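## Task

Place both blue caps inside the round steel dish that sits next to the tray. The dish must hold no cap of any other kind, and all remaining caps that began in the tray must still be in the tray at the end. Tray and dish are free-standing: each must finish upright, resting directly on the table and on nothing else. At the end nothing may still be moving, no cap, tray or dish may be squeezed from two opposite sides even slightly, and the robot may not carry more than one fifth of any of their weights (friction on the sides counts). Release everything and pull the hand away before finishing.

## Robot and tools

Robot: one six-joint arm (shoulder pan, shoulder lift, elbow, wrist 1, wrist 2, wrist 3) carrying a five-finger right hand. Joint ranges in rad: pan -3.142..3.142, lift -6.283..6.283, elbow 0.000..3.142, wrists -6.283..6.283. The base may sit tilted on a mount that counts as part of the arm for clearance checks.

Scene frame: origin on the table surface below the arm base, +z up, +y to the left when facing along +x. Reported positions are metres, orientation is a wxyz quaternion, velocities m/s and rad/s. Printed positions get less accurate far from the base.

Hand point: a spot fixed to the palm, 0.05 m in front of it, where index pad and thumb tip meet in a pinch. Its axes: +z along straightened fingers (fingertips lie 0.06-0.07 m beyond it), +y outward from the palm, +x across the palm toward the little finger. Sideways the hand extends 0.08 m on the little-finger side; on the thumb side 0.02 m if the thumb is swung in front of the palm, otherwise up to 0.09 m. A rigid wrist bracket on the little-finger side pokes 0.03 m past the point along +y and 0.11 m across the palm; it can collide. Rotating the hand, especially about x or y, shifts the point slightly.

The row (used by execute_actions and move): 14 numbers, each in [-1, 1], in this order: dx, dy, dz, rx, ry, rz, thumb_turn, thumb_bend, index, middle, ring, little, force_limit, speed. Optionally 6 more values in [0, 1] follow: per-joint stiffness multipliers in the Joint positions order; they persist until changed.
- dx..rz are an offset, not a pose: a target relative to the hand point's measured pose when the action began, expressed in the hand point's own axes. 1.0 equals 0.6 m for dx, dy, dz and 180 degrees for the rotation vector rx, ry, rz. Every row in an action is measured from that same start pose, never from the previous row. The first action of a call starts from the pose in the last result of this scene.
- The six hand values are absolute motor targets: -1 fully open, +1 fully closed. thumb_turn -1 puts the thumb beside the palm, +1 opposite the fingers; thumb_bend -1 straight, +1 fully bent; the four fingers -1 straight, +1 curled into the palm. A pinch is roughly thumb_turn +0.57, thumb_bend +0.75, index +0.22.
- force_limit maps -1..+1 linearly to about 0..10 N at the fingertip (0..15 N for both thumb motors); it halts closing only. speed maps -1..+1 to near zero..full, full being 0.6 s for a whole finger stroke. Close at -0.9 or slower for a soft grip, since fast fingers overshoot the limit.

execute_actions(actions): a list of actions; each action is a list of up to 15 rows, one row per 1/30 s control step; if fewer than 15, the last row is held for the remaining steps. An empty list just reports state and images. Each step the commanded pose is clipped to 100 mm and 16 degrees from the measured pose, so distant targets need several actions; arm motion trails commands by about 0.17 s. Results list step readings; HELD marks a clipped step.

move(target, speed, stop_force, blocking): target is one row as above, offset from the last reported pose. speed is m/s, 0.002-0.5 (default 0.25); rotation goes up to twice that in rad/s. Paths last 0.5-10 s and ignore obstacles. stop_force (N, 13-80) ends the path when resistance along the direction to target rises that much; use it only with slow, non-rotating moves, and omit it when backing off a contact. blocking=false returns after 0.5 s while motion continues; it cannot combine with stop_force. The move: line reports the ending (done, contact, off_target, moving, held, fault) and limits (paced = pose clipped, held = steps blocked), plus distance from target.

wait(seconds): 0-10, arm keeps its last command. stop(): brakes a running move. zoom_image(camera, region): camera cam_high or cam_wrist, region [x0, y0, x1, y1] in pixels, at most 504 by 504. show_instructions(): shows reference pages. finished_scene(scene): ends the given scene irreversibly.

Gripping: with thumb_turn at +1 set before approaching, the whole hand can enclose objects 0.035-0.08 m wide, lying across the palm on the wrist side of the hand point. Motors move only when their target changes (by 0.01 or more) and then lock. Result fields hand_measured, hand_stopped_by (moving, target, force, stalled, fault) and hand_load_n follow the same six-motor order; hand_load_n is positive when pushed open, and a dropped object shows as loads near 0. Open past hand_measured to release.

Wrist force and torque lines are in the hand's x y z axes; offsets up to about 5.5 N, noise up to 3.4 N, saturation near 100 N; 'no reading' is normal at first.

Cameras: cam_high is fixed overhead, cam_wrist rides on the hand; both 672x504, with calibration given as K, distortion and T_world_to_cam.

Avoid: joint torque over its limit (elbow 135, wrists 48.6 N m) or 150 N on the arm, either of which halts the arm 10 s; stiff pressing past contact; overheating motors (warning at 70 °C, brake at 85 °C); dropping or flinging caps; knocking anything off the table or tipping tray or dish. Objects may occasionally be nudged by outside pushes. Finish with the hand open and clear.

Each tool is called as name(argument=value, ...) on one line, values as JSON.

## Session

execute_actions(actions=[])

Scene clock: 0.00 s.
end_effector_position=(+0.5730, -0.3176, +0.3969) hand_measured=(-1.000, -1.000, -1.000, -1.000, -1.000, -1.000) hand_load_n=(+0.0, +0.0, +0.0, +0.0, +0.0, +0.0) hand_stopped_by=(target, target, target, target, target, target) hand_force_limit=0.00 hand_speed=-0.80 end_effector_quat_wxyz=(-0.301, -0.124, +0.926, +0.192) end_effector_velocity=(-0.000, -0.000, -0.000) end_effector_angular_velocity=(-0.001, +0.001, -0.001)
Joint positions: [-0.757 -0.9    1.216  1.957  1.793 -2.534]
Joint velocities: [-0.     0.     0.     0.     0.001  0.002]
Wrist force (N, on the end effector, along its own x y z axes, offset not removed): no reading
Wrist torque (N m, same axes, about the end effector's origin, offset not removed): no reading
Hand target: +0.573, -0.318, +0.397; -0.301, -0.124, +0.926, +0.192
Joint stiffness scale: [1. 1. 1. 1. 1. 1.]
camera_calibration (this result's frames):
cam_wrist: T_world_to_cam=[[-0.0315724, 0.927413, 0.372704, 0.163275], [0.993245, 0.0707696, -0.0919592, -0.506312], [-0.11166, 0.367283, -0.923383, 0.679355], [0, 0, 0, 1]] pos_world=[0.583904, -0.365107, 0.519891]

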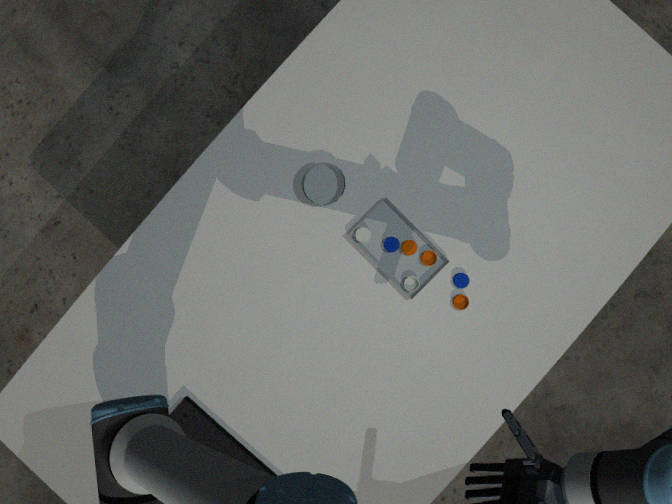

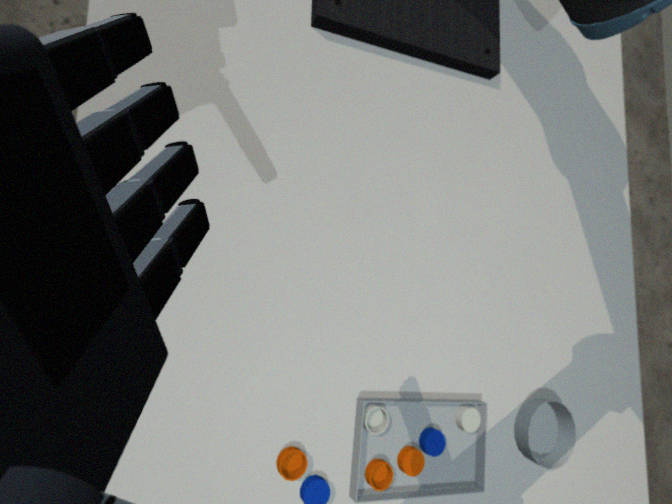

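zoom_image(camera="cam_high", region=[280, 150, 500, 330])

Region (280, 150, 500, 330) of cam_high's 672x504 image, scaled by 2.291, with more detail than that image has; it fills the top 412 rows of this view, and the rest is white.

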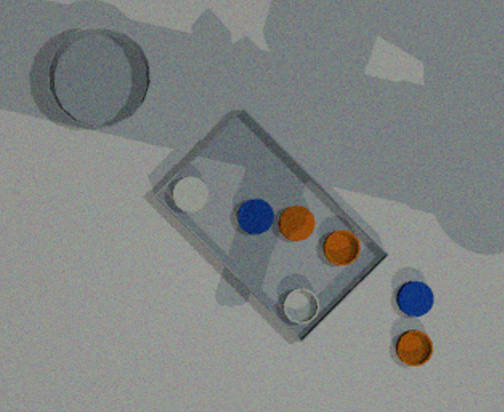

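move(target=[-0.6575, -0.0488, 0.2540, 0.5519, -0.2637, -0.2203, 0.57, 0.3, -0.45, -1, -1, -1, -0.2, 0.3], speed=0.25)

zoom_image(camera="cam_high", region=[340, 180, 560, 360])

Scene clock: 36.87 s.
end_effector_position=(+0.7956, -0.1665, +0.0709) hand_measured=(+0.570, +0.300, -0.450, -1.000, -1.000, -1.000) hand_load_n=(+0.0, +0.0, +0.0, +0.0, +0.0, +0.0) hand_stopped_by=(target, target, target, target, target, target) hand_force_limit=-0.20 hand_speed=0.30 end_effector_quat_wxyz=(+0.308, -0.484, +0.690, -0.441) end_effector_velocity=(+0.000, +0.002, -0.001) end_effector_angular_velocity=(-0.001, -0.006, +0.005)
Joint positions: [-0.485 -1.177  2.013 -0.396  1.428 -3.206]
Joint velocities: [ 0.002  0.     0.004 -0.01  -0.004  0.   ]
Wrist force (N, on the end effector, along its own x y z axes, offset not removed): [2.5 0.5 1.4]
Wrist torque (N m, same axes, about the end effector's origin, offset not removed): [0.24 -0.28 0.22]
Hand target: +0.794, -0.165, +0.069; +0.308, -0.485, +0.690, -0.440
Off the commanded pose: 0.002 m, 0 deg.
Joint stiffness scale: [1. 1. 1. 1. 1. 1.]
move: done
camera_calibration (this result's frames):
cam_wrist: T_world_to_cam=[[-0.357262, 0.239995, -0.902644, 0.386712], [-0.110302, 0.94882, 0.295929, 0.228587], [0.927468, 0.205288, -0.312505, -0.549384], [0, 0, 0, 1]] pos_world=[0.672908, -0.196914, 0.109733]

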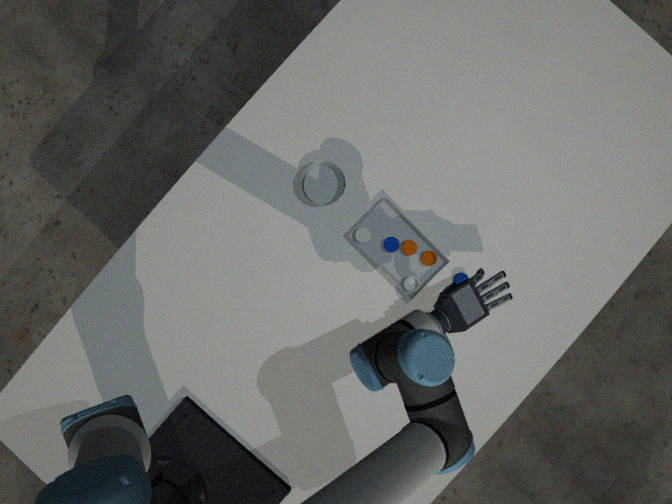

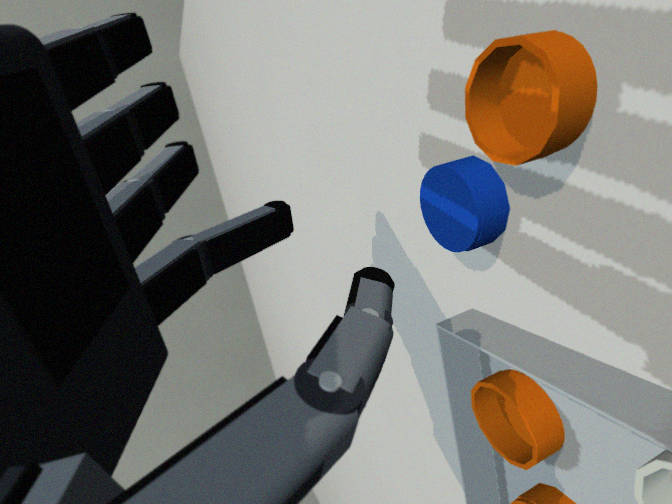

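Region (340, 180, 560, 360) of cam_high's 672x504 image, scaled by 2.291, with more detail than that image has; it fills the top 412 rows of this view, and the rest is white.

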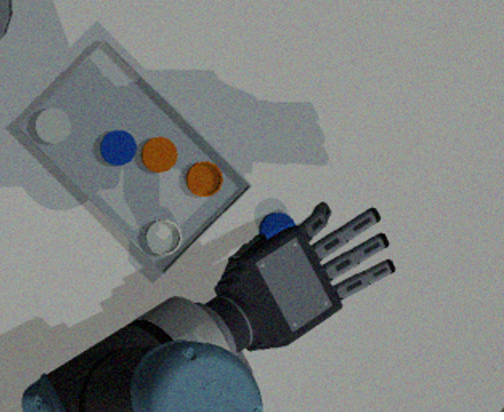

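move(target=[-0.001, 0.0768, 0.0323, 0, 0, 0, 0.57, 0.3, -0.45, -1, -1, -1, -0.2, 0.3], speed=0.05)

Scene clock: 44.70 s.
end_effector_position=(+0.7953, -0.1665, +0.0225) hand_measured=(+0.570, +0.300, -0.450, -1.000, -1.000, -1.000) hand_load_n=(+0.0, +0.0, +0.0, +0.0, +0.0, +0.0) hand_stopped_by=(target, target, target, target, target, target) hand_force_limit=-0.20 hand_speed=0.30 end_effector_quat_wxyz=(+0.308, -0.484, +0.690, -0.441) end_effector_velocity=(+0.002, -0.002, +0.002) end_effector_angular_velocity=(-0.003, -0.009, -0.002)
Joint positions: [-0.485 -1.11   2.032 -0.484  1.428 -3.206]
Joint velocities: [-0.001 -0.    -0.    -0.009  0.001  0.002]
Wrist force (N, on the end effector, along its own x y z axes, offset not removed): [-1.8 -3.2 -1.3]
Wrist torque (N m, same axes, about the end effector's origin, offset not removed): [-0.09 0.61 -0.03]
Hand target: +0.794, -0.165, +0.021; +0.308, -0.484, +0.690, -0.441
Off the commanded pose: 0.002 m, 0 deg.
Joint stiffness scale: [1. 1. 1. 1. 1. 1.]
move: done
camera_calibration (this result's frames):
cam_wrist: T_world_to_cam=[[-0.356256, 0.239432, -0.903191, 0.342002], [-0.11095, 0.948934, 0.295321, 0.243361], [0.927778, 0.205419, -0.311499, -0.564424], [0, 0, 0, 1]] pos_world=[0.672501, -0.196877, 0.0612064]

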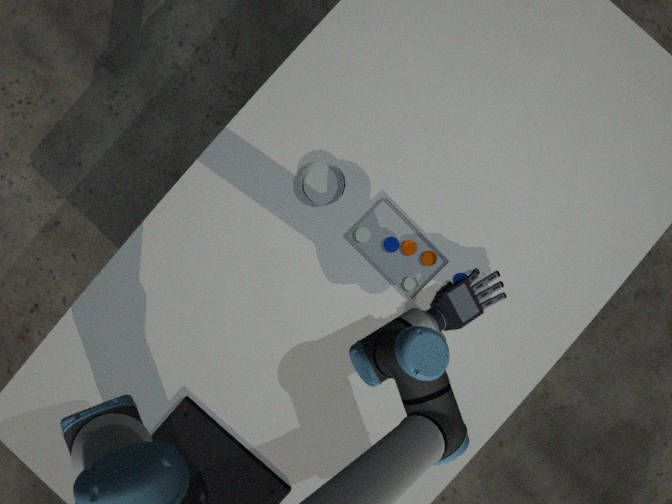

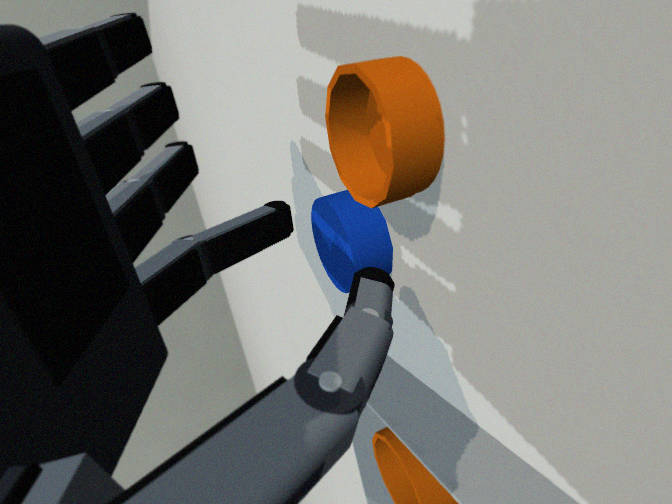

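move(target=[-0.002, 0.0100, 0.0047, 0, 0, 0, 0.57, 0.3, -0.45, -1, -1, -1, -0.2, 0.3], speed=0.02)

execute_actions(actions=[[[0,0,0,0,0,0,0.57,0.3,0.3,-1,-1,-1,-0.2,-0.75]],[[0,0,0,0,0,0,0.57,0.3,0.3,-1,-1,-1,-0.2,-0.75]],[[0,0,0,0,0,0,0.57,0.3,0.3,-1,-1,-1,-0.2,-0.75]]])

Scene clock: 48.77 s.
end_effector_position=(+0.7963, -0.1673, +0.0173) hand_measured=(+0.570, +0.300, -0.450, -1.000, -1.000, -1.000) hand_load_n=(+0.0, +0.0, +0.0, +0.0, +0.0, +0.0) hand_stopped_by=(target, target, target, target, target, target) hand_force_limit=-0.20 hand_speed=0.30 end_effector_quat_wxyz=(+0.308, -0.484, +0.690, -0.442) end_effector_velocity=(+0.002, +0.000, +0.001) end_effector_angular_velocity=(-0.002, -0.005, +0.001)
Joint positions: [-0.485 -1.101  2.032 -0.494  1.429 -3.206]
Joint velocities: [ 0.002 -0.    -0.    -0.005  0.001  0.002]
Wrist force (N, on the end effector, along its own x y z axes, offset not removed): [-2.5 -0.2 -4.6]
Wrist torque (N m, same axes, about the end effector's origin, offset not removed): [0.68 0.71 -0.13]
Hand target: +0.796, -0.165, +0.016; +0.308, -0.484, +0.690, -0.441
Off the commanded pose: 0.002 m, 0 deg.
Joint stiffness scale: [1. 1. 1. 1. 1. 1.]
move: done
camera_calibration (this result's frames):
cam_wrist: T_world_to_cam=[[-0.355025, 0.238745, -0.903857, 0.336825], [-0.110639, 0.949315, 0.29421, 0.245573], [0.928287, 0.204453, -0.310616, -0.567355], [0, 0, 0, 1]] pos_world=[0.673419, -0.197544, 0.0559623]

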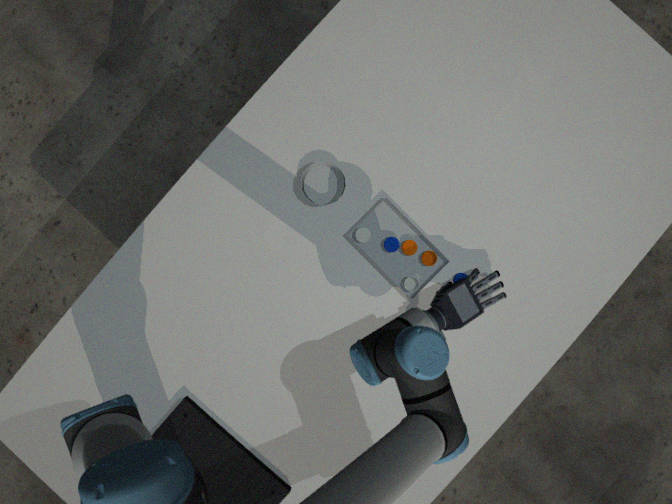

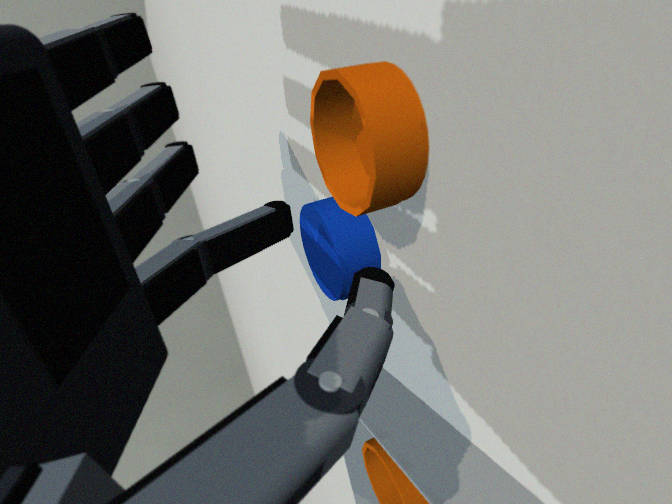

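Scene clock: 50.27 s.
end_effector_position=(+0.7963, -0.1673, +0.0174) hand_measured=(+0.570, +0.298, -0.162, -1.000, -1.000, -1.000) hand_load_n=(+0.0, +2.0, +4.5, +0.0, +0.0, +0.0) hand_stopped_by=(target, target, force, target, target, target) hand_force_limit=-0.20 hand_speed=-0.75 end_effector_quat_wxyz=(+0.308, -0.484, +0.690, -0.442) end_effector_velocity=(-0.000, -0.000, -0.000) end_effector_angular_velocity=(-0.001, +0.000, -0.000)
Joint positions: [-0.485 -1.101  2.032 -0.495  1.429 -3.206]
Joint velocities: [-0.001  0.     0.    -0.     0.    -0.001]
Wrist force (N, on the end effector, along its own x y z axes, offset not removed): [-0.1 1.3 -3.0]
Wrist torque (N m, same axes, about the end effector's origin, offset not removed): [0.94 0.40 0.12]
Hand target: +0.796, -0.167, +0.017; +0.308, -0.484, +0.690, -0.442
Off the commanded pose: 0.000 m, 0 deg.
Joint stiffness scale: [1. 1. 1. 1. 1. 1.]
Step readings (end_effector_position; steps 1 to 15: 1st action; 16 to 30: 2nd action; 31 to 45: 3rd action):
0: (+0.7963, -0.1673, +0.0173)
1: (+0.7963, -0.1673, +0.0174)
2: (+0.7963, -0.1673, +0.0174)
4: (+0.7963, -0.1673, +0.0174)
8: (+0.7963, -0.1673, +0.0174)
15: (+0.7963, -0.1673, +0.0174)
16: (+0.7963, -0.1673, +0.0174)
17: (+0.7963, -0.1673, +0.0174)
19: (+0.7963, -0.1673, +0.0174)
23: (+0.7963, -0.1673, +0.0174)
30: (+0.7963, -0.1673, +0.0174)
31: (+0.7963, -0.1673, +0.0174)
32: (+0.7963, -0.1673, +0.0174)
34: (+0.7963, -0.1673, +0.0174)
38: (+0.7963, -0.1673, +0.0174)
45: end_effector_position above
camera_calibration (this result's frames):
cam_wrist: T_world_to_cam=[[-0.354787, 0.238603, -0.903988, 0.336705], [-0.110717, 0.949361, 0.294032, 0.245663], [0.928368, 0.204406, -0.310404, -0.567474], [0, 0, 0, 1]] pos_world=[0.673483, -0.197567, 0.0559983]

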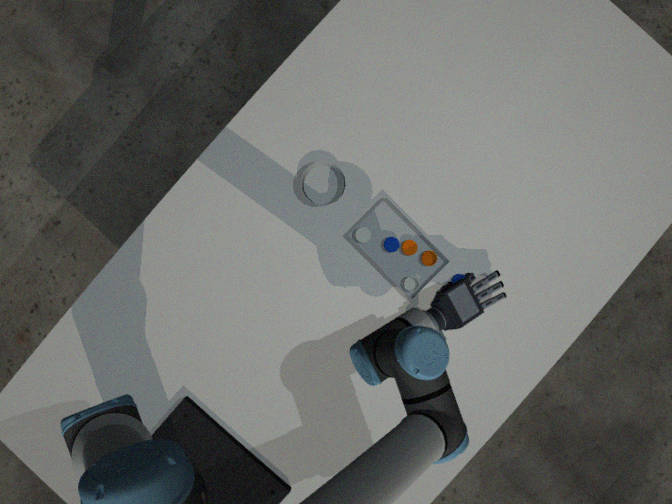

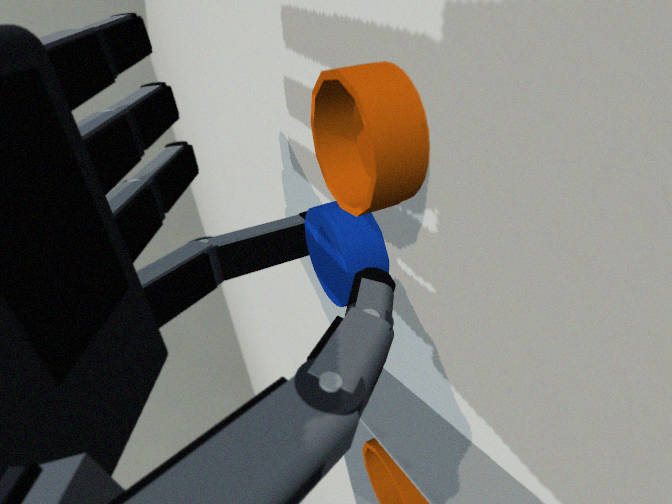

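move(target=[0, -0.0981, -0.0458, 0, 0, 0, 0.57, 0.3, 0.3, -1, -1, -1, -0.2, -0.75], speed=0.08)

Scene clock: 62.67 s.
end_effector_position=(+0.7951, -0.1663, +0.0812) hand_measured=(+0.570, +0.298, -0.162, -1.000, -1.000, -1.000) hand_load_n=(+0.0, +3.0, +4.0, +0.0, +0.0, +0.0) hand_stopped_by=(target, target, force, target, target, target) hand_force_limit=-0.20 hand_speed=-0.75 end_effector_quat_wxyz=(+0.308, -0.484, +0.690, -0.442) end_effector_velocity=(-0.003, +0.003, -0.002) end_effector_angular_velocity=(+0.006, +0.011, +0.003)
Joint positions: [-0.485 -1.192  2.011 -0.382  1.429 -3.206]
Joint velocities: [ 0.002 -0.     0.     0.013 -0.001 -0.   ]
Wrist force (N, on the end effector, along its own x y z axes, offset not removed): [-1.5 -2.1 -2.8]
Wrist torque (N m, same axes, about the end effector's origin, offset not removed): [0.27 0.51 -0.07]
Hand target: +0.796, -0.167, +0.082; +0.308, -0.484, +0.690, -0.442
Off the commanded pose: 0.002 m, 0 deg.
Joint stiffness scale: [1. 1. 1. 1. 1. 1.]
move: done
camera_calibration (this result's frames):
cam_wrist: T_world_to_cam=[[-0.355087, 0.238769, -0.903827, 0.393958], [-0.110617, 0.949308, 0.294242, 0.22572], [0.928266, 0.204461, -0.310674, -0.546635], [0, 0, 0, 1]] pos_world=[0.67228, -0.196577, 0.119828]

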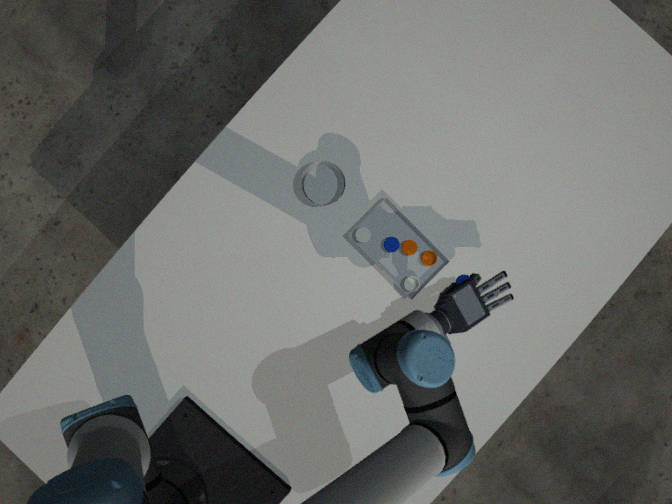

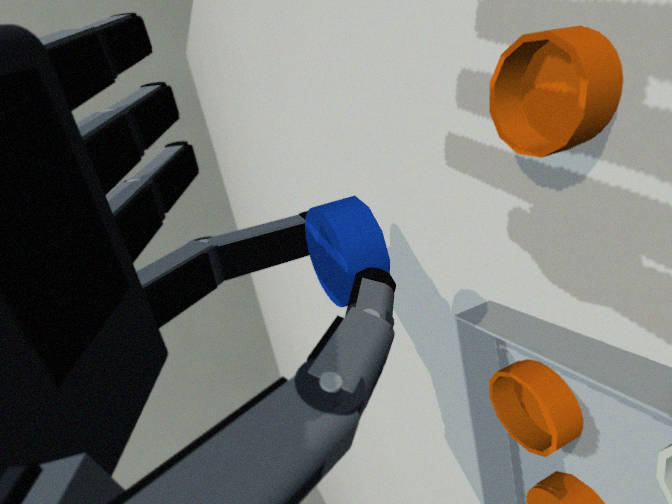

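move(target=[-0.568, 0.1243, -0.2623, 0, -0.2517, -0.1175, 0.57, 0.3, 0.3, -1, -1, -1, -0.2, -0.75], speed=0.2)

Scene clock: 70.27 s.
end_effector_position=(+0.7471, +0.2115, +0.0784) hand_measured=(+0.570, +0.298, -0.162, -1.000, -1.000, -1.000) hand_load_n=(+0.0, +3.0, +4.0, +0.0, +0.0, +0.0) hand_stopped_by=(target, target, force, target, target, target) hand_force_limit=-0.20 hand_speed=-0.75 end_effector_quat_wxyz=(-0.464, +0.730, -0.423, +0.271) end_effector_velocity=(+0.003, -0.000, +0.003) end_effector_angular_velocity=(-0.003, -0.003, +0.007)
Joint positions: [-0.152 -1.187  2.021 -0.295  0.954 -3.476]
Joint velocities: [-0.     0.001 -0.009  0.008 -0.006 -0.007]
Wrist force (N, on the end effector, along its own x y z axes, offset not removed): [3.9 0.4 -3.8]
Wrist torque (N m, same axes, about the end effector's origin, offset not removed): [0.66 -0.24 0.28]
Hand target: +0.748, +0.213, +0.079; -0.465, +0.731, -0.420, +0.270
Off the commanded pose: 0.002 m, 0 deg.
Joint stiffness scale: [1. 1. 1. 1. 1. 1.]
move: done
camera_calibration (this result's frames):
cam_wrist: T_world_to_cam=[[-0.414133, -0.118313, -0.902494, 0.403731], [-0.794788, 0.530256, 0.295196, 0.462294], [0.443627, 0.839542, -0.31363, -0.35223], [0, 0, 0, 1]] pos_world=[0.690883, 0.0983447, 0.117427]

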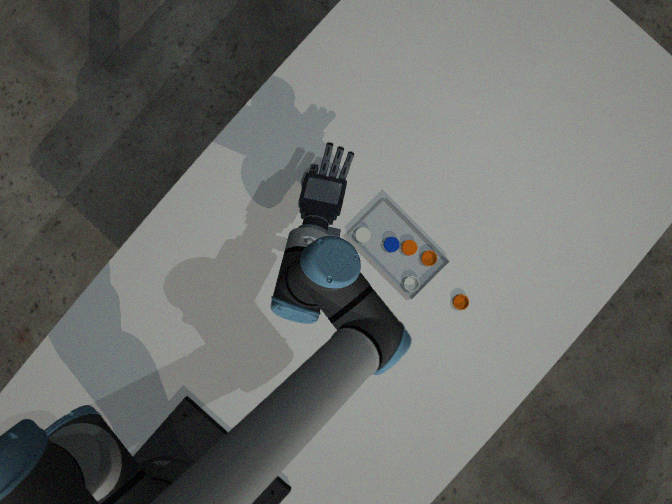

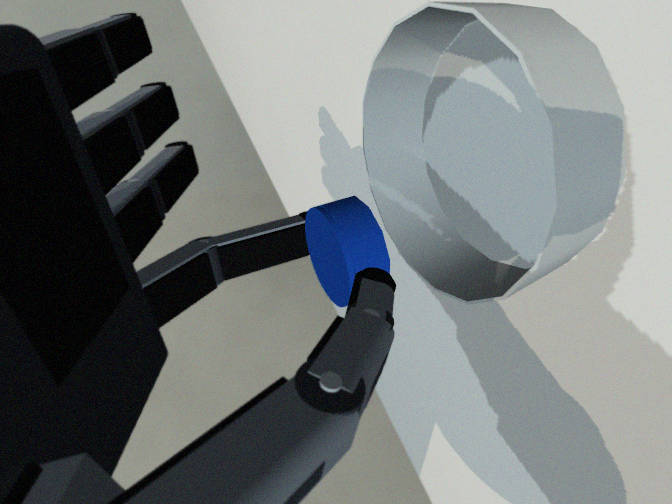

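move(target=[0.0077, 0.0818, 0.0235, 0, 0, 0, 0.57, 0.3, 0.3, -1, -1, -1, -0.2, -0.75], speed=0.05)

Scene clock: 79.80 s.
end_effector_position=(+0.7460, +0.2044, +0.0329) hand_measured=(+0.570, +0.298, -0.162, -1.000, -1.000, -1.000) hand_load_n=(+1.0, +1.5, +4.5, +0.0, +0.0, +0.0) hand_stopped_by=(target, target, force, target, target, target) hand_force_limit=-0.20 hand_speed=-0.75 end_effector_quat_wxyz=(-0.465, +0.729, -0.421, +0.273) end_effector_velocity=(+0.003, -0.001, +0.001) end_effector_angular_velocity=(-0.003, -0.012, +0.001)
Joint positions: [-0.166 -1.125  2.046 -0.383  0.941 -3.484]
Joint velocities: [ 0.     0.     0.    -0.012 -0.    -0.001]
Wrist force (N, on the end effector, along its own x y z axes, offset not removed): [-5.5 -8.6 -2.6]
Wrist torque (N m, same axes, about the end effector's origin, offset not removed): [-0.23 1.00 -0.19]
Hand target: +0.743, +0.203, +0.028; -0.464, +0.730, -0.423, +0.271
Off the commanded pose: 0.006 m, 0 deg.
Joint stiffness scale: [1. 1. 1. 1. 1. 1.]
move: off_target
camera_calibration (this result's frames):
cam_wrist: T_world_to_cam=[[-0.408182, -0.118889, -0.905126, 0.357134], [-0.797285, 0.529365, 0.290017, 0.480843], [0.444662, 0.840023, -0.310865, -0.360983], [0, 0, 0, 1]] pos_world=[0.68966, 0.0911515, 0.0715813]

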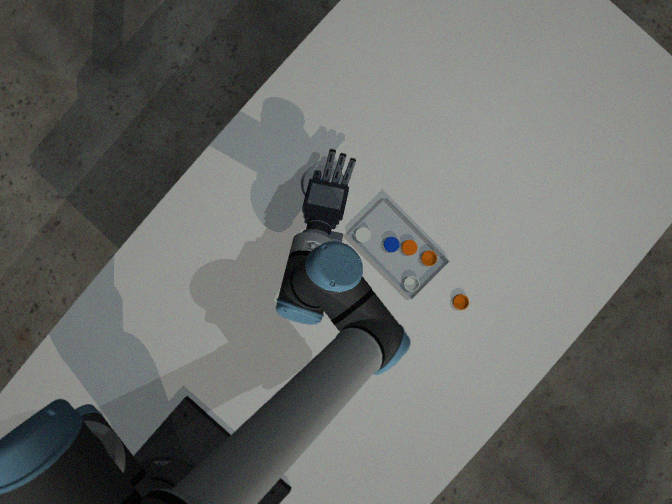

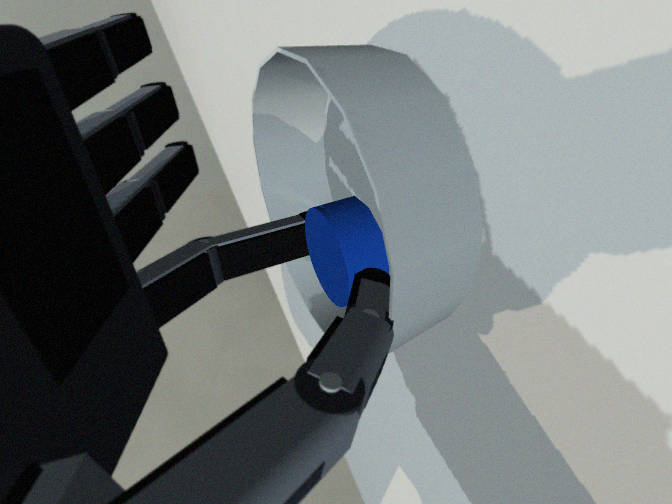

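move(target=[0.012, 0.0, 0.004, 0, 0, 0, 0.57, 0.3, 0.3, -1, -1, -1, -0.2, -0.75], speed=0.02)

Scene clock: 82.77 s.
end_effector_position=(+0.7496, +0.2008, +0.0318) hand_measured=(+0.570, +0.298, -0.162, -1.000, -1.000, -1.000) hand_load_n=(+0.0, +2.5, +4.0, +0.0, +0.0, +0.0) hand_stopped_by=(target, target, force, target, target, target) hand_force_limit=-0.20 hand_speed=-0.75 end_effector_quat_wxyz=(-0.465, +0.729, -0.421, +0.272) end_effector_velocity=(+0.001, +0.001, +0.001) end_effector_angular_velocity=(-0.001, -0.002, +0.005)
Joint positions: [-0.171 -1.119  2.038 -0.378  0.936 -3.487]
Joint velocities: [ 0.001 -0.    -0.002  0.002 -0.003 -0.003]
Wrist force (N, on the end effector, along its own x y z axes, offset not removed): [-3.0 -3.4 -0.3]
Wrist torque (N m, same axes, about the end effector's origin, offset not removed): [0.02 0.62 -0.03]
Hand target: +0.751, +0.199, +0.032; -0.465, +0.729, -0.421, +0.273
Off the commanded pose: 0.002 m, 0 deg.
Joint stiffness scale: [1. 1. 1. 1. 1. 1.]
move: done
camera_calibration (this result's frames):
cam_wrist: T_world_to_cam=[[-0.409215, -0.118214, -0.904748, 0.357764], [-0.797065, 0.528937, 0.2914, 0.485825], [0.444107, 0.840388, -0.310673, -0.359541], [0, 0, 0, 1]] pos_world=[0.693311, 0.0874761, 0.0704177]

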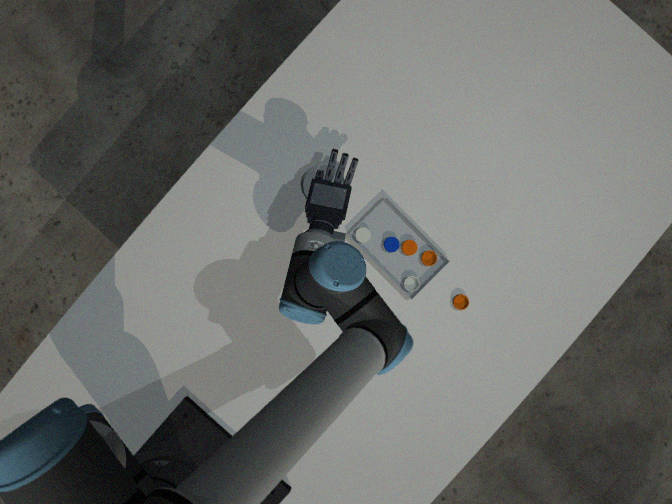

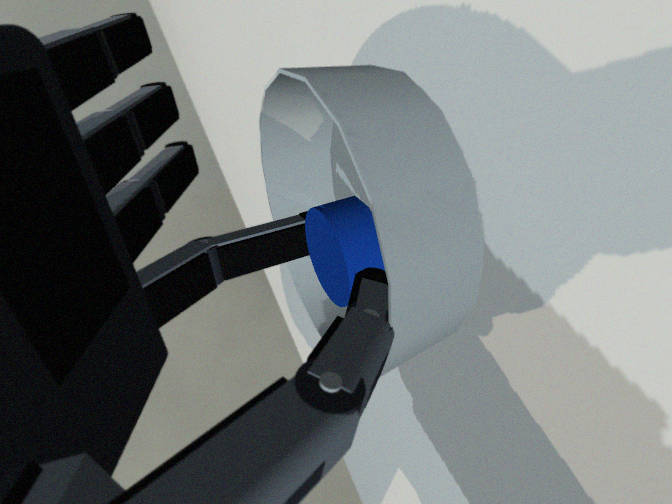

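Release and lift.

execute_actions(actions=[[[0,0,0,0,0,0,0.57,0.3,-0.35,-1,-1,-1,-0.2,-0.3]],[[0,0,0,0,0,0,0.57,0.3,-0.35,-1,-1,-1,-0.2,-0.3]]])

move(target=[0, -0.0755, -0.0353, 0, 0, 0, 0.57, 0.3, -0.45, -1, -1, -1, -0.2, -0.3], speed=0.1)

Scene clock: 87.70 s.
end_effector_position=(+0.7497, +0.2008, +0.0319) hand_measured=(+0.570, +0.300, -0.350, -1.000, -1.000, -1.000) hand_load_n=(+0.0, +0.0, +0.0, +0.0, +0.0, +0.0) hand_stopped_by=(target, target, target, target, target, target) hand_force_limit=-0.20 hand_speed=-0.30 end_effector_quat_wxyz=(-0.466, +0.729, -0.421, +0.272) end_effector_velocity=(+0.000, -0.001, -0.000) end_effector_angular_velocity=(+0.001, +0.001, -0.002)
Joint positions: [-0.171 -1.119  2.038 -0.378  0.936 -3.488]
Joint velocities: [-0.002 -0.     0.    -0.    -0.     0.001]
Wrist force (N, on the end effector, along its own x y z axes, offset not removed): [2.1 0.2 -3.5]
Wrist torque (N m, same axes, about the end effector's origin, offset not removed): [0.62 -0.07 0.30]
Hand target: +0.750, +0.201, +0.032; -0.466, +0.729, -0.421, +0.272
Off the commanded pose: 0.000 m, 0 deg.
Joint stiffness scale: [1. 1. 1. 1. 1. 1.]
Step readings (end_effector_position; steps 1 to 15: 1st action; 16 to 30: 2nd action):
0: (+0.7497, +0.2008, +0.0319)
1: (+0.7497, +0.2008, +0.0319)
2: (+0.7497, +0.2008, +0.0319)
4: (+0.7497, +0.2008, +0.0319)
8: (+0.7497, +0.2008, +0.0319)
15: (+0.7496, +0.2008, +0.0319)
16: (+0.7497, +0.2008, +0.0319)
17: (+0.7497, +0.2008, +0.0319)
19: (+0.7497, +0.2008, +0.0319)
23: (+0.7497, +0.2008, +0.0319)
30: end_effector_position above
camera_calibration (this result's frames):
cam_wrist: T_world_to_cam=[[-0.409229, -0.118357, -0.904723, 0.357903], [-0.79722, 0.52868, 0.29144, 0.485978], [0.443815, 0.840529, -0.310707, -0.359371], [0, 0, 0, 1]] pos_world=[0.69339, 0.0874955, 0.0705097]

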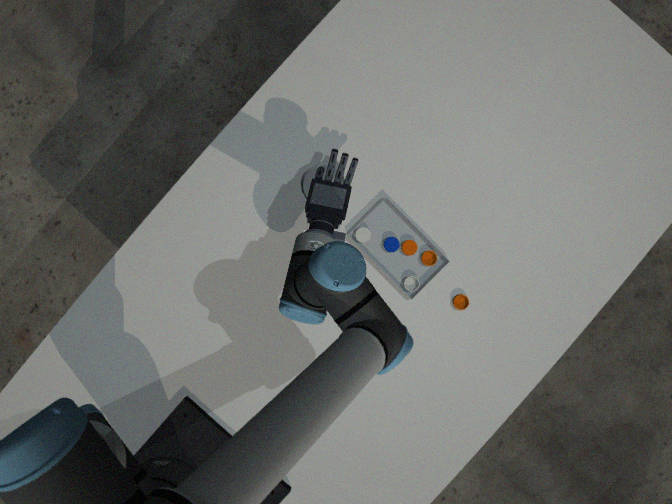

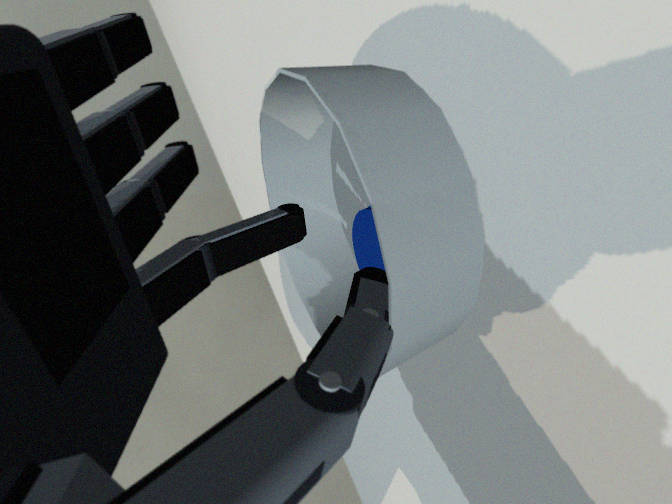

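Scene clock: 88.70 s.
end_effector_position=(+0.7481, +0.2013, +0.0808) hand_measured=(+0.570, +0.300, -0.450, -1.000, -1.000, -1.000) hand_load_n=(+0.0, +0.0, +0.0, +0.0, +0.0, +0.0) hand_stopped_by=(target, target, target, target, target, target) hand_force_limit=-0.20 hand_speed=-0.30 end_effector_quat_wxyz=(-0.465, +0.729, -0.421, +0.272) end_effector_velocity=(-0.004, -0.000, -0.001) end_effector_angular_velocity=(+0.002, +0.015, -0.001)
Joint positions: [-0.171 -1.19   2.022 -0.292  0.936 -3.488]
Joint velocities: [-0.001 -0.    -0.     0.016  0.001 -0.001]
Wrist force (N, on the end effector, along its own x y z axes, offset not removed): [0.4 0.2 -0.1]
Wrist torque (N m, same axes, about the end effector's origin, offset not removed): [0.56 0.28 0.19]
Hand target: +0.749, +0.201, +0.082; -0.466, +0.729, -0.421, +0.272
Off the commanded pose: 0.002 m, 0 deg.
Joint stiffness scale: [1. 1. 1. 1. 1. 1.]
move: done
camera_calibration (this result's frames):
cam_wrist: T_world_to_cam=[[-0.409331, -0.118337, -0.904679, 0.401666], [-0.797187, 0.528674, 0.291542, 0.470229], [0.44378, 0.840536, -0.310739, -0.343895], [0, 0, 0, 1]] pos_world=[0.691889, 0.0879901, 0.119426]

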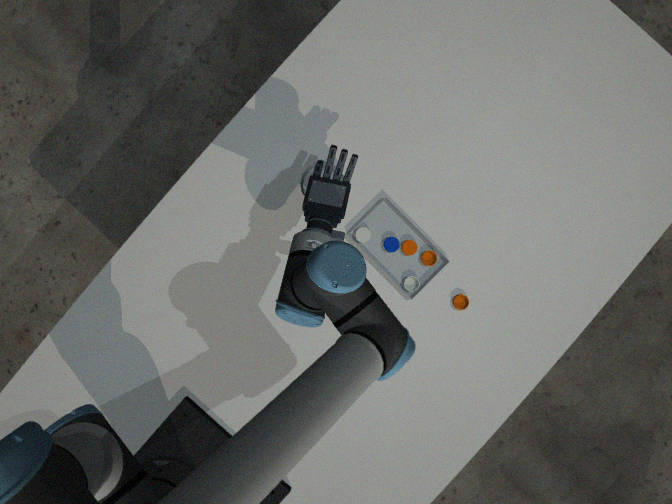

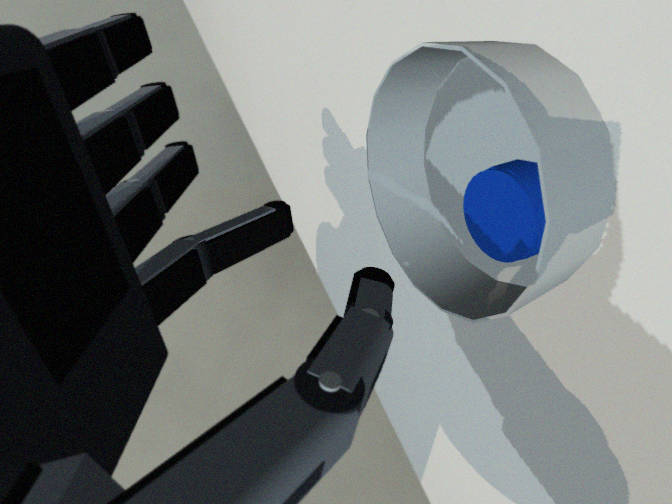

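move(target=[0.3102, 0.09, -0.15, 0, 0, 0, 0.57, 0.3, -0.45, -1, -1, -1, -0.2, -0.3], speed=0.2)

Scene clock: 95.20 s.
end_effector_position=(+0.7486, -0.0105, +0.0701) hand_measured=(+0.570, +0.300, -0.450, -1.000, -1.000, -1.000) hand_load_n=(+0.0, +0.0, +0.0, +0.0, +0.0, +0.0) hand_stopped_by=(target, target, target, target, target, target) hand_force_limit=-0.20 hand_speed=-0.30 end_effector_quat_wxyz=(-0.466, +0.729, -0.422, +0.272) end_effector_velocity=(+0.000, +0.000, +0.003) end_effector_angular_velocity=(-0.004, -0.001, +0.012)
Joint positions: [-0.526 -1.111  1.963 -0.098  0.651 -3.785]
Joint velocities: [-0.     0.    -0.007  0.018 -0.007 -0.018]
Wrist force (N, on the end effector, along its own x y z axes, offset not removed): [1.6 -1.8 2.3]
Wrist torque (N m, same axes, about the end effector's origin, offset not removed): [-0.06 -0.07 0.19]
Hand target: +0.750, -0.012, +0.070; -0.466, +0.729, -0.421, +0.272
Off the commanded pose: 0.002 m, 0 deg.
Joint stiffness scale: [1. 1. 1. 1. 1. 1.]
move: done
camera_calibration (this result's frames):
cam_wrist: T_world_to_cam=[[-0.410329, -0.116177, -0.904507, 0.367856], [-0.795822, 0.529947, 0.292957, 0.584635], [0.445306, 0.840035, -0.309909, -0.170592], [0, 0, 0, 1]] pos_world=[0.692173, -0.123786, 0.108587]

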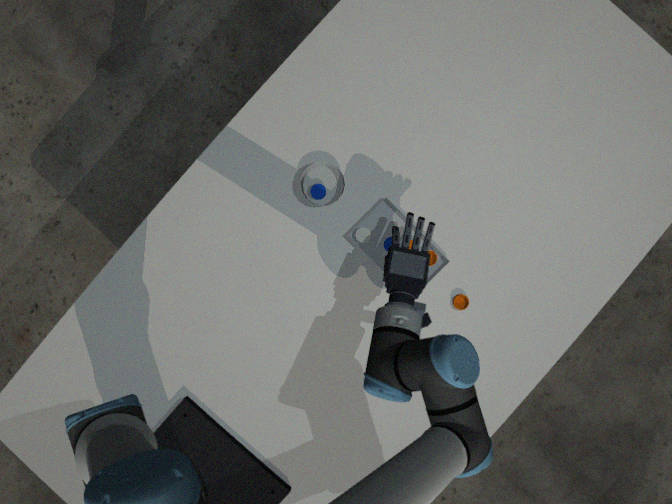

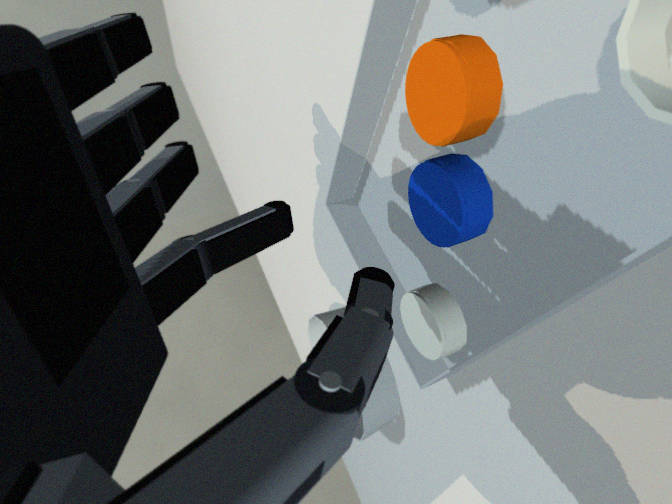

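move(target=[0, 0.078, 0.038, 0, 0, 0, 0.57, 0.3, -0.45, -1, -1, -1, -0.2, -0.3], speed=0.04)

Scene clock: 104.97 s.
end_effector_position=(+0.7510, -0.0123, +0.0196) hand_measured=(+0.570, +0.300, -0.450, -1.000, -1.000, -1.000) hand_load_n=(+0.0, +0.0, +0.0, +0.0, +0.0, +0.0) hand_stopped_by=(target, target, target, target, target, target) hand_force_limit=-0.20 hand_speed=-0.30 end_effector_quat_wxyz=(-0.465, +0.729, -0.422, +0.274) end_effector_velocity=(+0.001, +0.000, -0.000) end_effector_angular_velocity=(-0.003, -0.005, +0.001)
Joint positions: [-0.526 -1.039  1.974 -0.184  0.651 -3.784]
Joint velocities: [ 0.001  0.     0.    -0.006  0.001  0.001]
Wrist force (N, on the end effector, along its own x y z axes, offset not removed): [-2.4 1.7 -0.6]
Wrist torque (N m, same axes, about the end effector's origin, offset not removed): [0.84 0.70 0.02]
Hand target: +0.750, -0.010, +0.018; -0.466, +0.729, -0.422, +0.272
Off the commanded pose: 0.003 m, 0 deg.
Joint stiffness scale: [1. 1. 1. 1. 1. 1.]
move: done
camera_calibration (this result's frames):
cam_wrist: T_world_to_cam=[[-0.408063, -0.117343, -0.905381, 0.321305], [-0.796299, 0.530799, 0.290103, 0.602677], [0.446534, 0.839335, -0.310039, -0.18674], [0, 0, 0, 1]] pos_world=[0.694409, -0.12546, 0.0581687]

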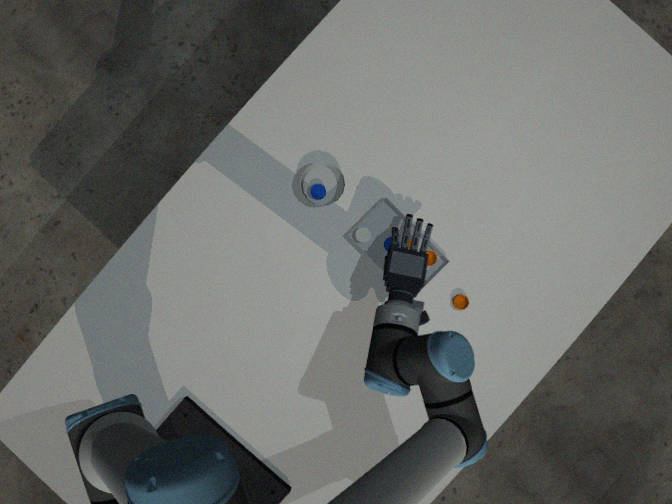

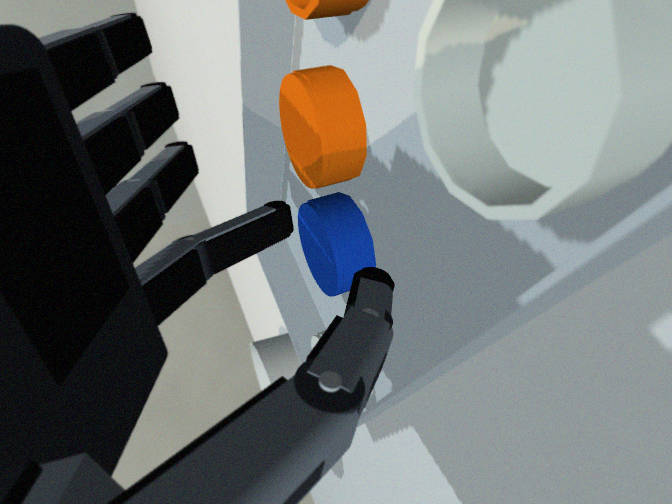

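execute_actions(actions=[[[0,0,0,0,0,0,0.57,0.3,0.3,-1,-1,-1,-0.2,-0.75]],[[0,0,0,0,0,0,0.57,0.3,0.3,-1,-1,-1,-0.2,-0.75]],[[0,0,0,0,0,0,0.57,0.3,0.3,-1,-1,-1,-0.2,-0.75]]])

move(target=[0, -0.0981, -0.0458, 0, 0, 0, 0.57, 0.3, 0.3, -1, -1, -1, -0.2, -0.75], speed=0.08)

Scene clock: 109.53 s.
end_effector_position=(+0.7512, -0.0124, +0.0197) hand_measured=(+0.570, +0.298, -0.162, -1.000, -1.000, -1.000) hand_load_n=(+0.0, +3.0, +6.0, +0.0, +0.0, +0.0) hand_stopped_by=(target, target, force, target, target, target) hand_force_limit=-0.20 hand_speed=-0.75 end_effector_quat_wxyz=(-0.465, +0.729, -0.421, +0.274) end_effector_velocity=(+0.000, -0.001, +0.000) end_effector_angular_velocity=(-0.001, -0.000, -0.001)
Joint positions: [-0.526 -1.04   1.974 -0.185  0.651 -3.784]
Joint velocities: [-0.001 -0.001 -0.    -0.     0.     0.   ]
Wrist force (N, on the end effector, along its own x y z axes, offset not removed): [1.3 3.0 -2.2]
Wrist torque (N m, same axes, about the end effector's origin, offset not removed): [1.35 -0.02 0.21]
Hand target: +0.751, -0.012, +0.020; -0.465, +0.729, -0.421, +0.274
Off the commanded pose: 0.000 m, 0 deg.
Joint stiffness scale: [1. 1. 1. 1. 1. 1.]
Step readings (end_effector_position; steps 1 to 15: 1st action; 16 to 30: 2nd action; 31 to 45: 3rd action):
0: (+0.7513, -0.0124, +0.0196)
1: (+0.7513, -0.0124, +0.0196)
2: (+0.7513, -0.0124, +0.0196)
4: (+0.7513, -0.0124, +0.0196)
8: (+0.7513, -0.0124, +0.0196)
15: (+0.7512, -0.0124, +0.0196)
16: (+0.7512, -0.0124, +0.0196)
17: (+0.7512, -0.0124, +0.0196)
19: (+0.7512, -0.0124, +0.0196)
23: (+0.7512, -0.0124, +0.0196)
30: (+0.7512, -0.0124, +0.0197)
31: (+0.7512, -0.0124, +0.0197)
32: (+0.7512, -0.0124, +0.0197)
34: (+0.7512, -0.0124, +0.0197)
38: (+0.7512, -0.0124, +0.0197)
45: end_effector_position above
camera_calibration (this result's frames):
cam_wrist: T_world_to_cam=[[-0.407397, -0.117659, -0.90564, 0.320984], [-0.796486, 0.530949, 0.289315, 0.603007], [0.446809, 0.839196, -0.31002, -0.186905], [0, 0, 0, 1]] pos_world=[0.694565, -0.125549, 0.0582936]

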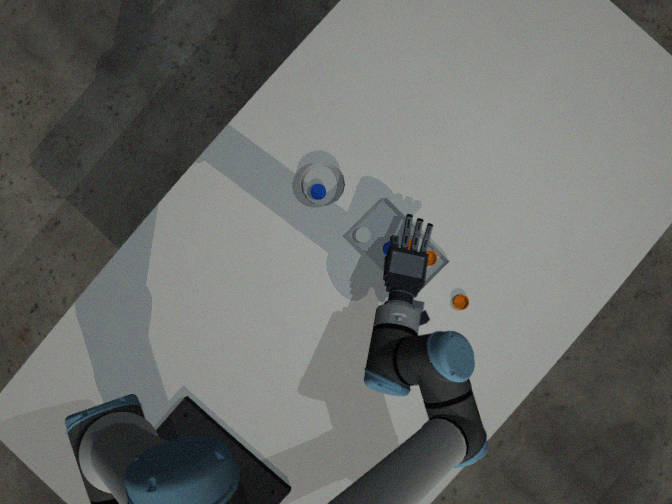

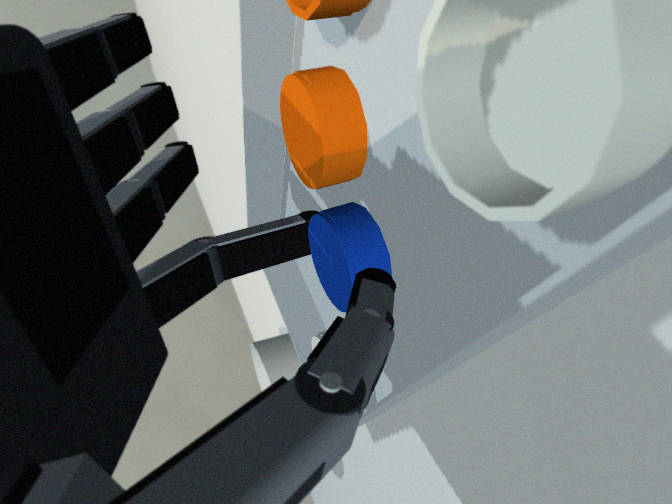

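Scene clock: 110.83 s.
end_effector_position=(+0.7496, -0.0111, +0.0836) hand_measured=(+0.570, +0.298, -0.162, -1.000, -1.000, -1.000) hand_load_n=(+0.0, +4.0, +5.5, +0.0, +0.0, +0.0) hand_stopped_by=(target, target, force, target, target, target) hand_force_limit=-0.20 hand_speed=-0.75 end_effector_quat_wxyz=(-0.465, +0.729, -0.422, +0.273) end_effector_velocity=(-0.003, +0.002, -0.000) end_effector_angular_velocity=(+0.008, +0.012, -0.000)
Joint positions: [-0.526 -1.129  1.958 -0.078  0.651 -3.784]
Joint velocities: [0.001 0.    0.    0.013 0.    0.002]
Wrist force (N, on the end effector, along its own x y z axes, offset not removed): [-2.7 2.5 -3.8]
Wrist torque (N m, same axes, about the end effector's origin, offset not removed): [0.89 0.80 0.18]
Hand target: +0.751, -0.012, +0.085; -0.465, +0.729, -0.421, +0.274
Off the commanded pose: 0.002 m, 0 deg.
Joint stiffness scale: [1. 1. 1. 1. 1. 1.]
move: done
camera_calibration (this result's frames):
cam_wrist: T_world_to_cam=[[-0.408153, -0.117197, -0.905359, 0.378842], [-0.796242, 0.530805, 0.290249, 0.582328], [0.446553, 0.839351, -0.309967, -0.167312], [0, 0, 0, 1]] pos_world=[0.693013, -0.12427, 0.122107]

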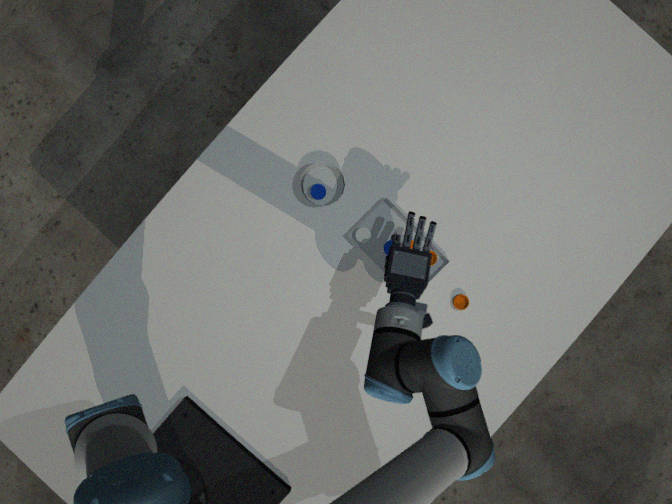

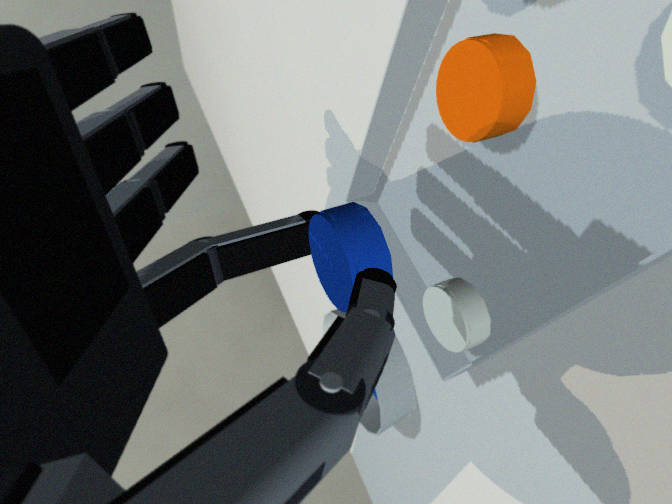

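zoom_image(camera="cam_high", region=[270, 140, 380, 230])

Region (270, 140, 380, 230) of cam_high's 672x504 image, scaled by 4.582, with more detail than that image has; it fills the top 412 rows of this view, and the rest is white.

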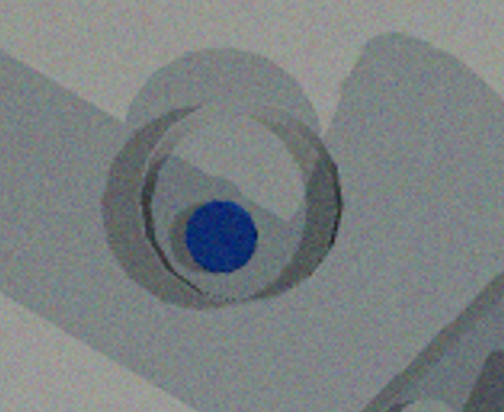

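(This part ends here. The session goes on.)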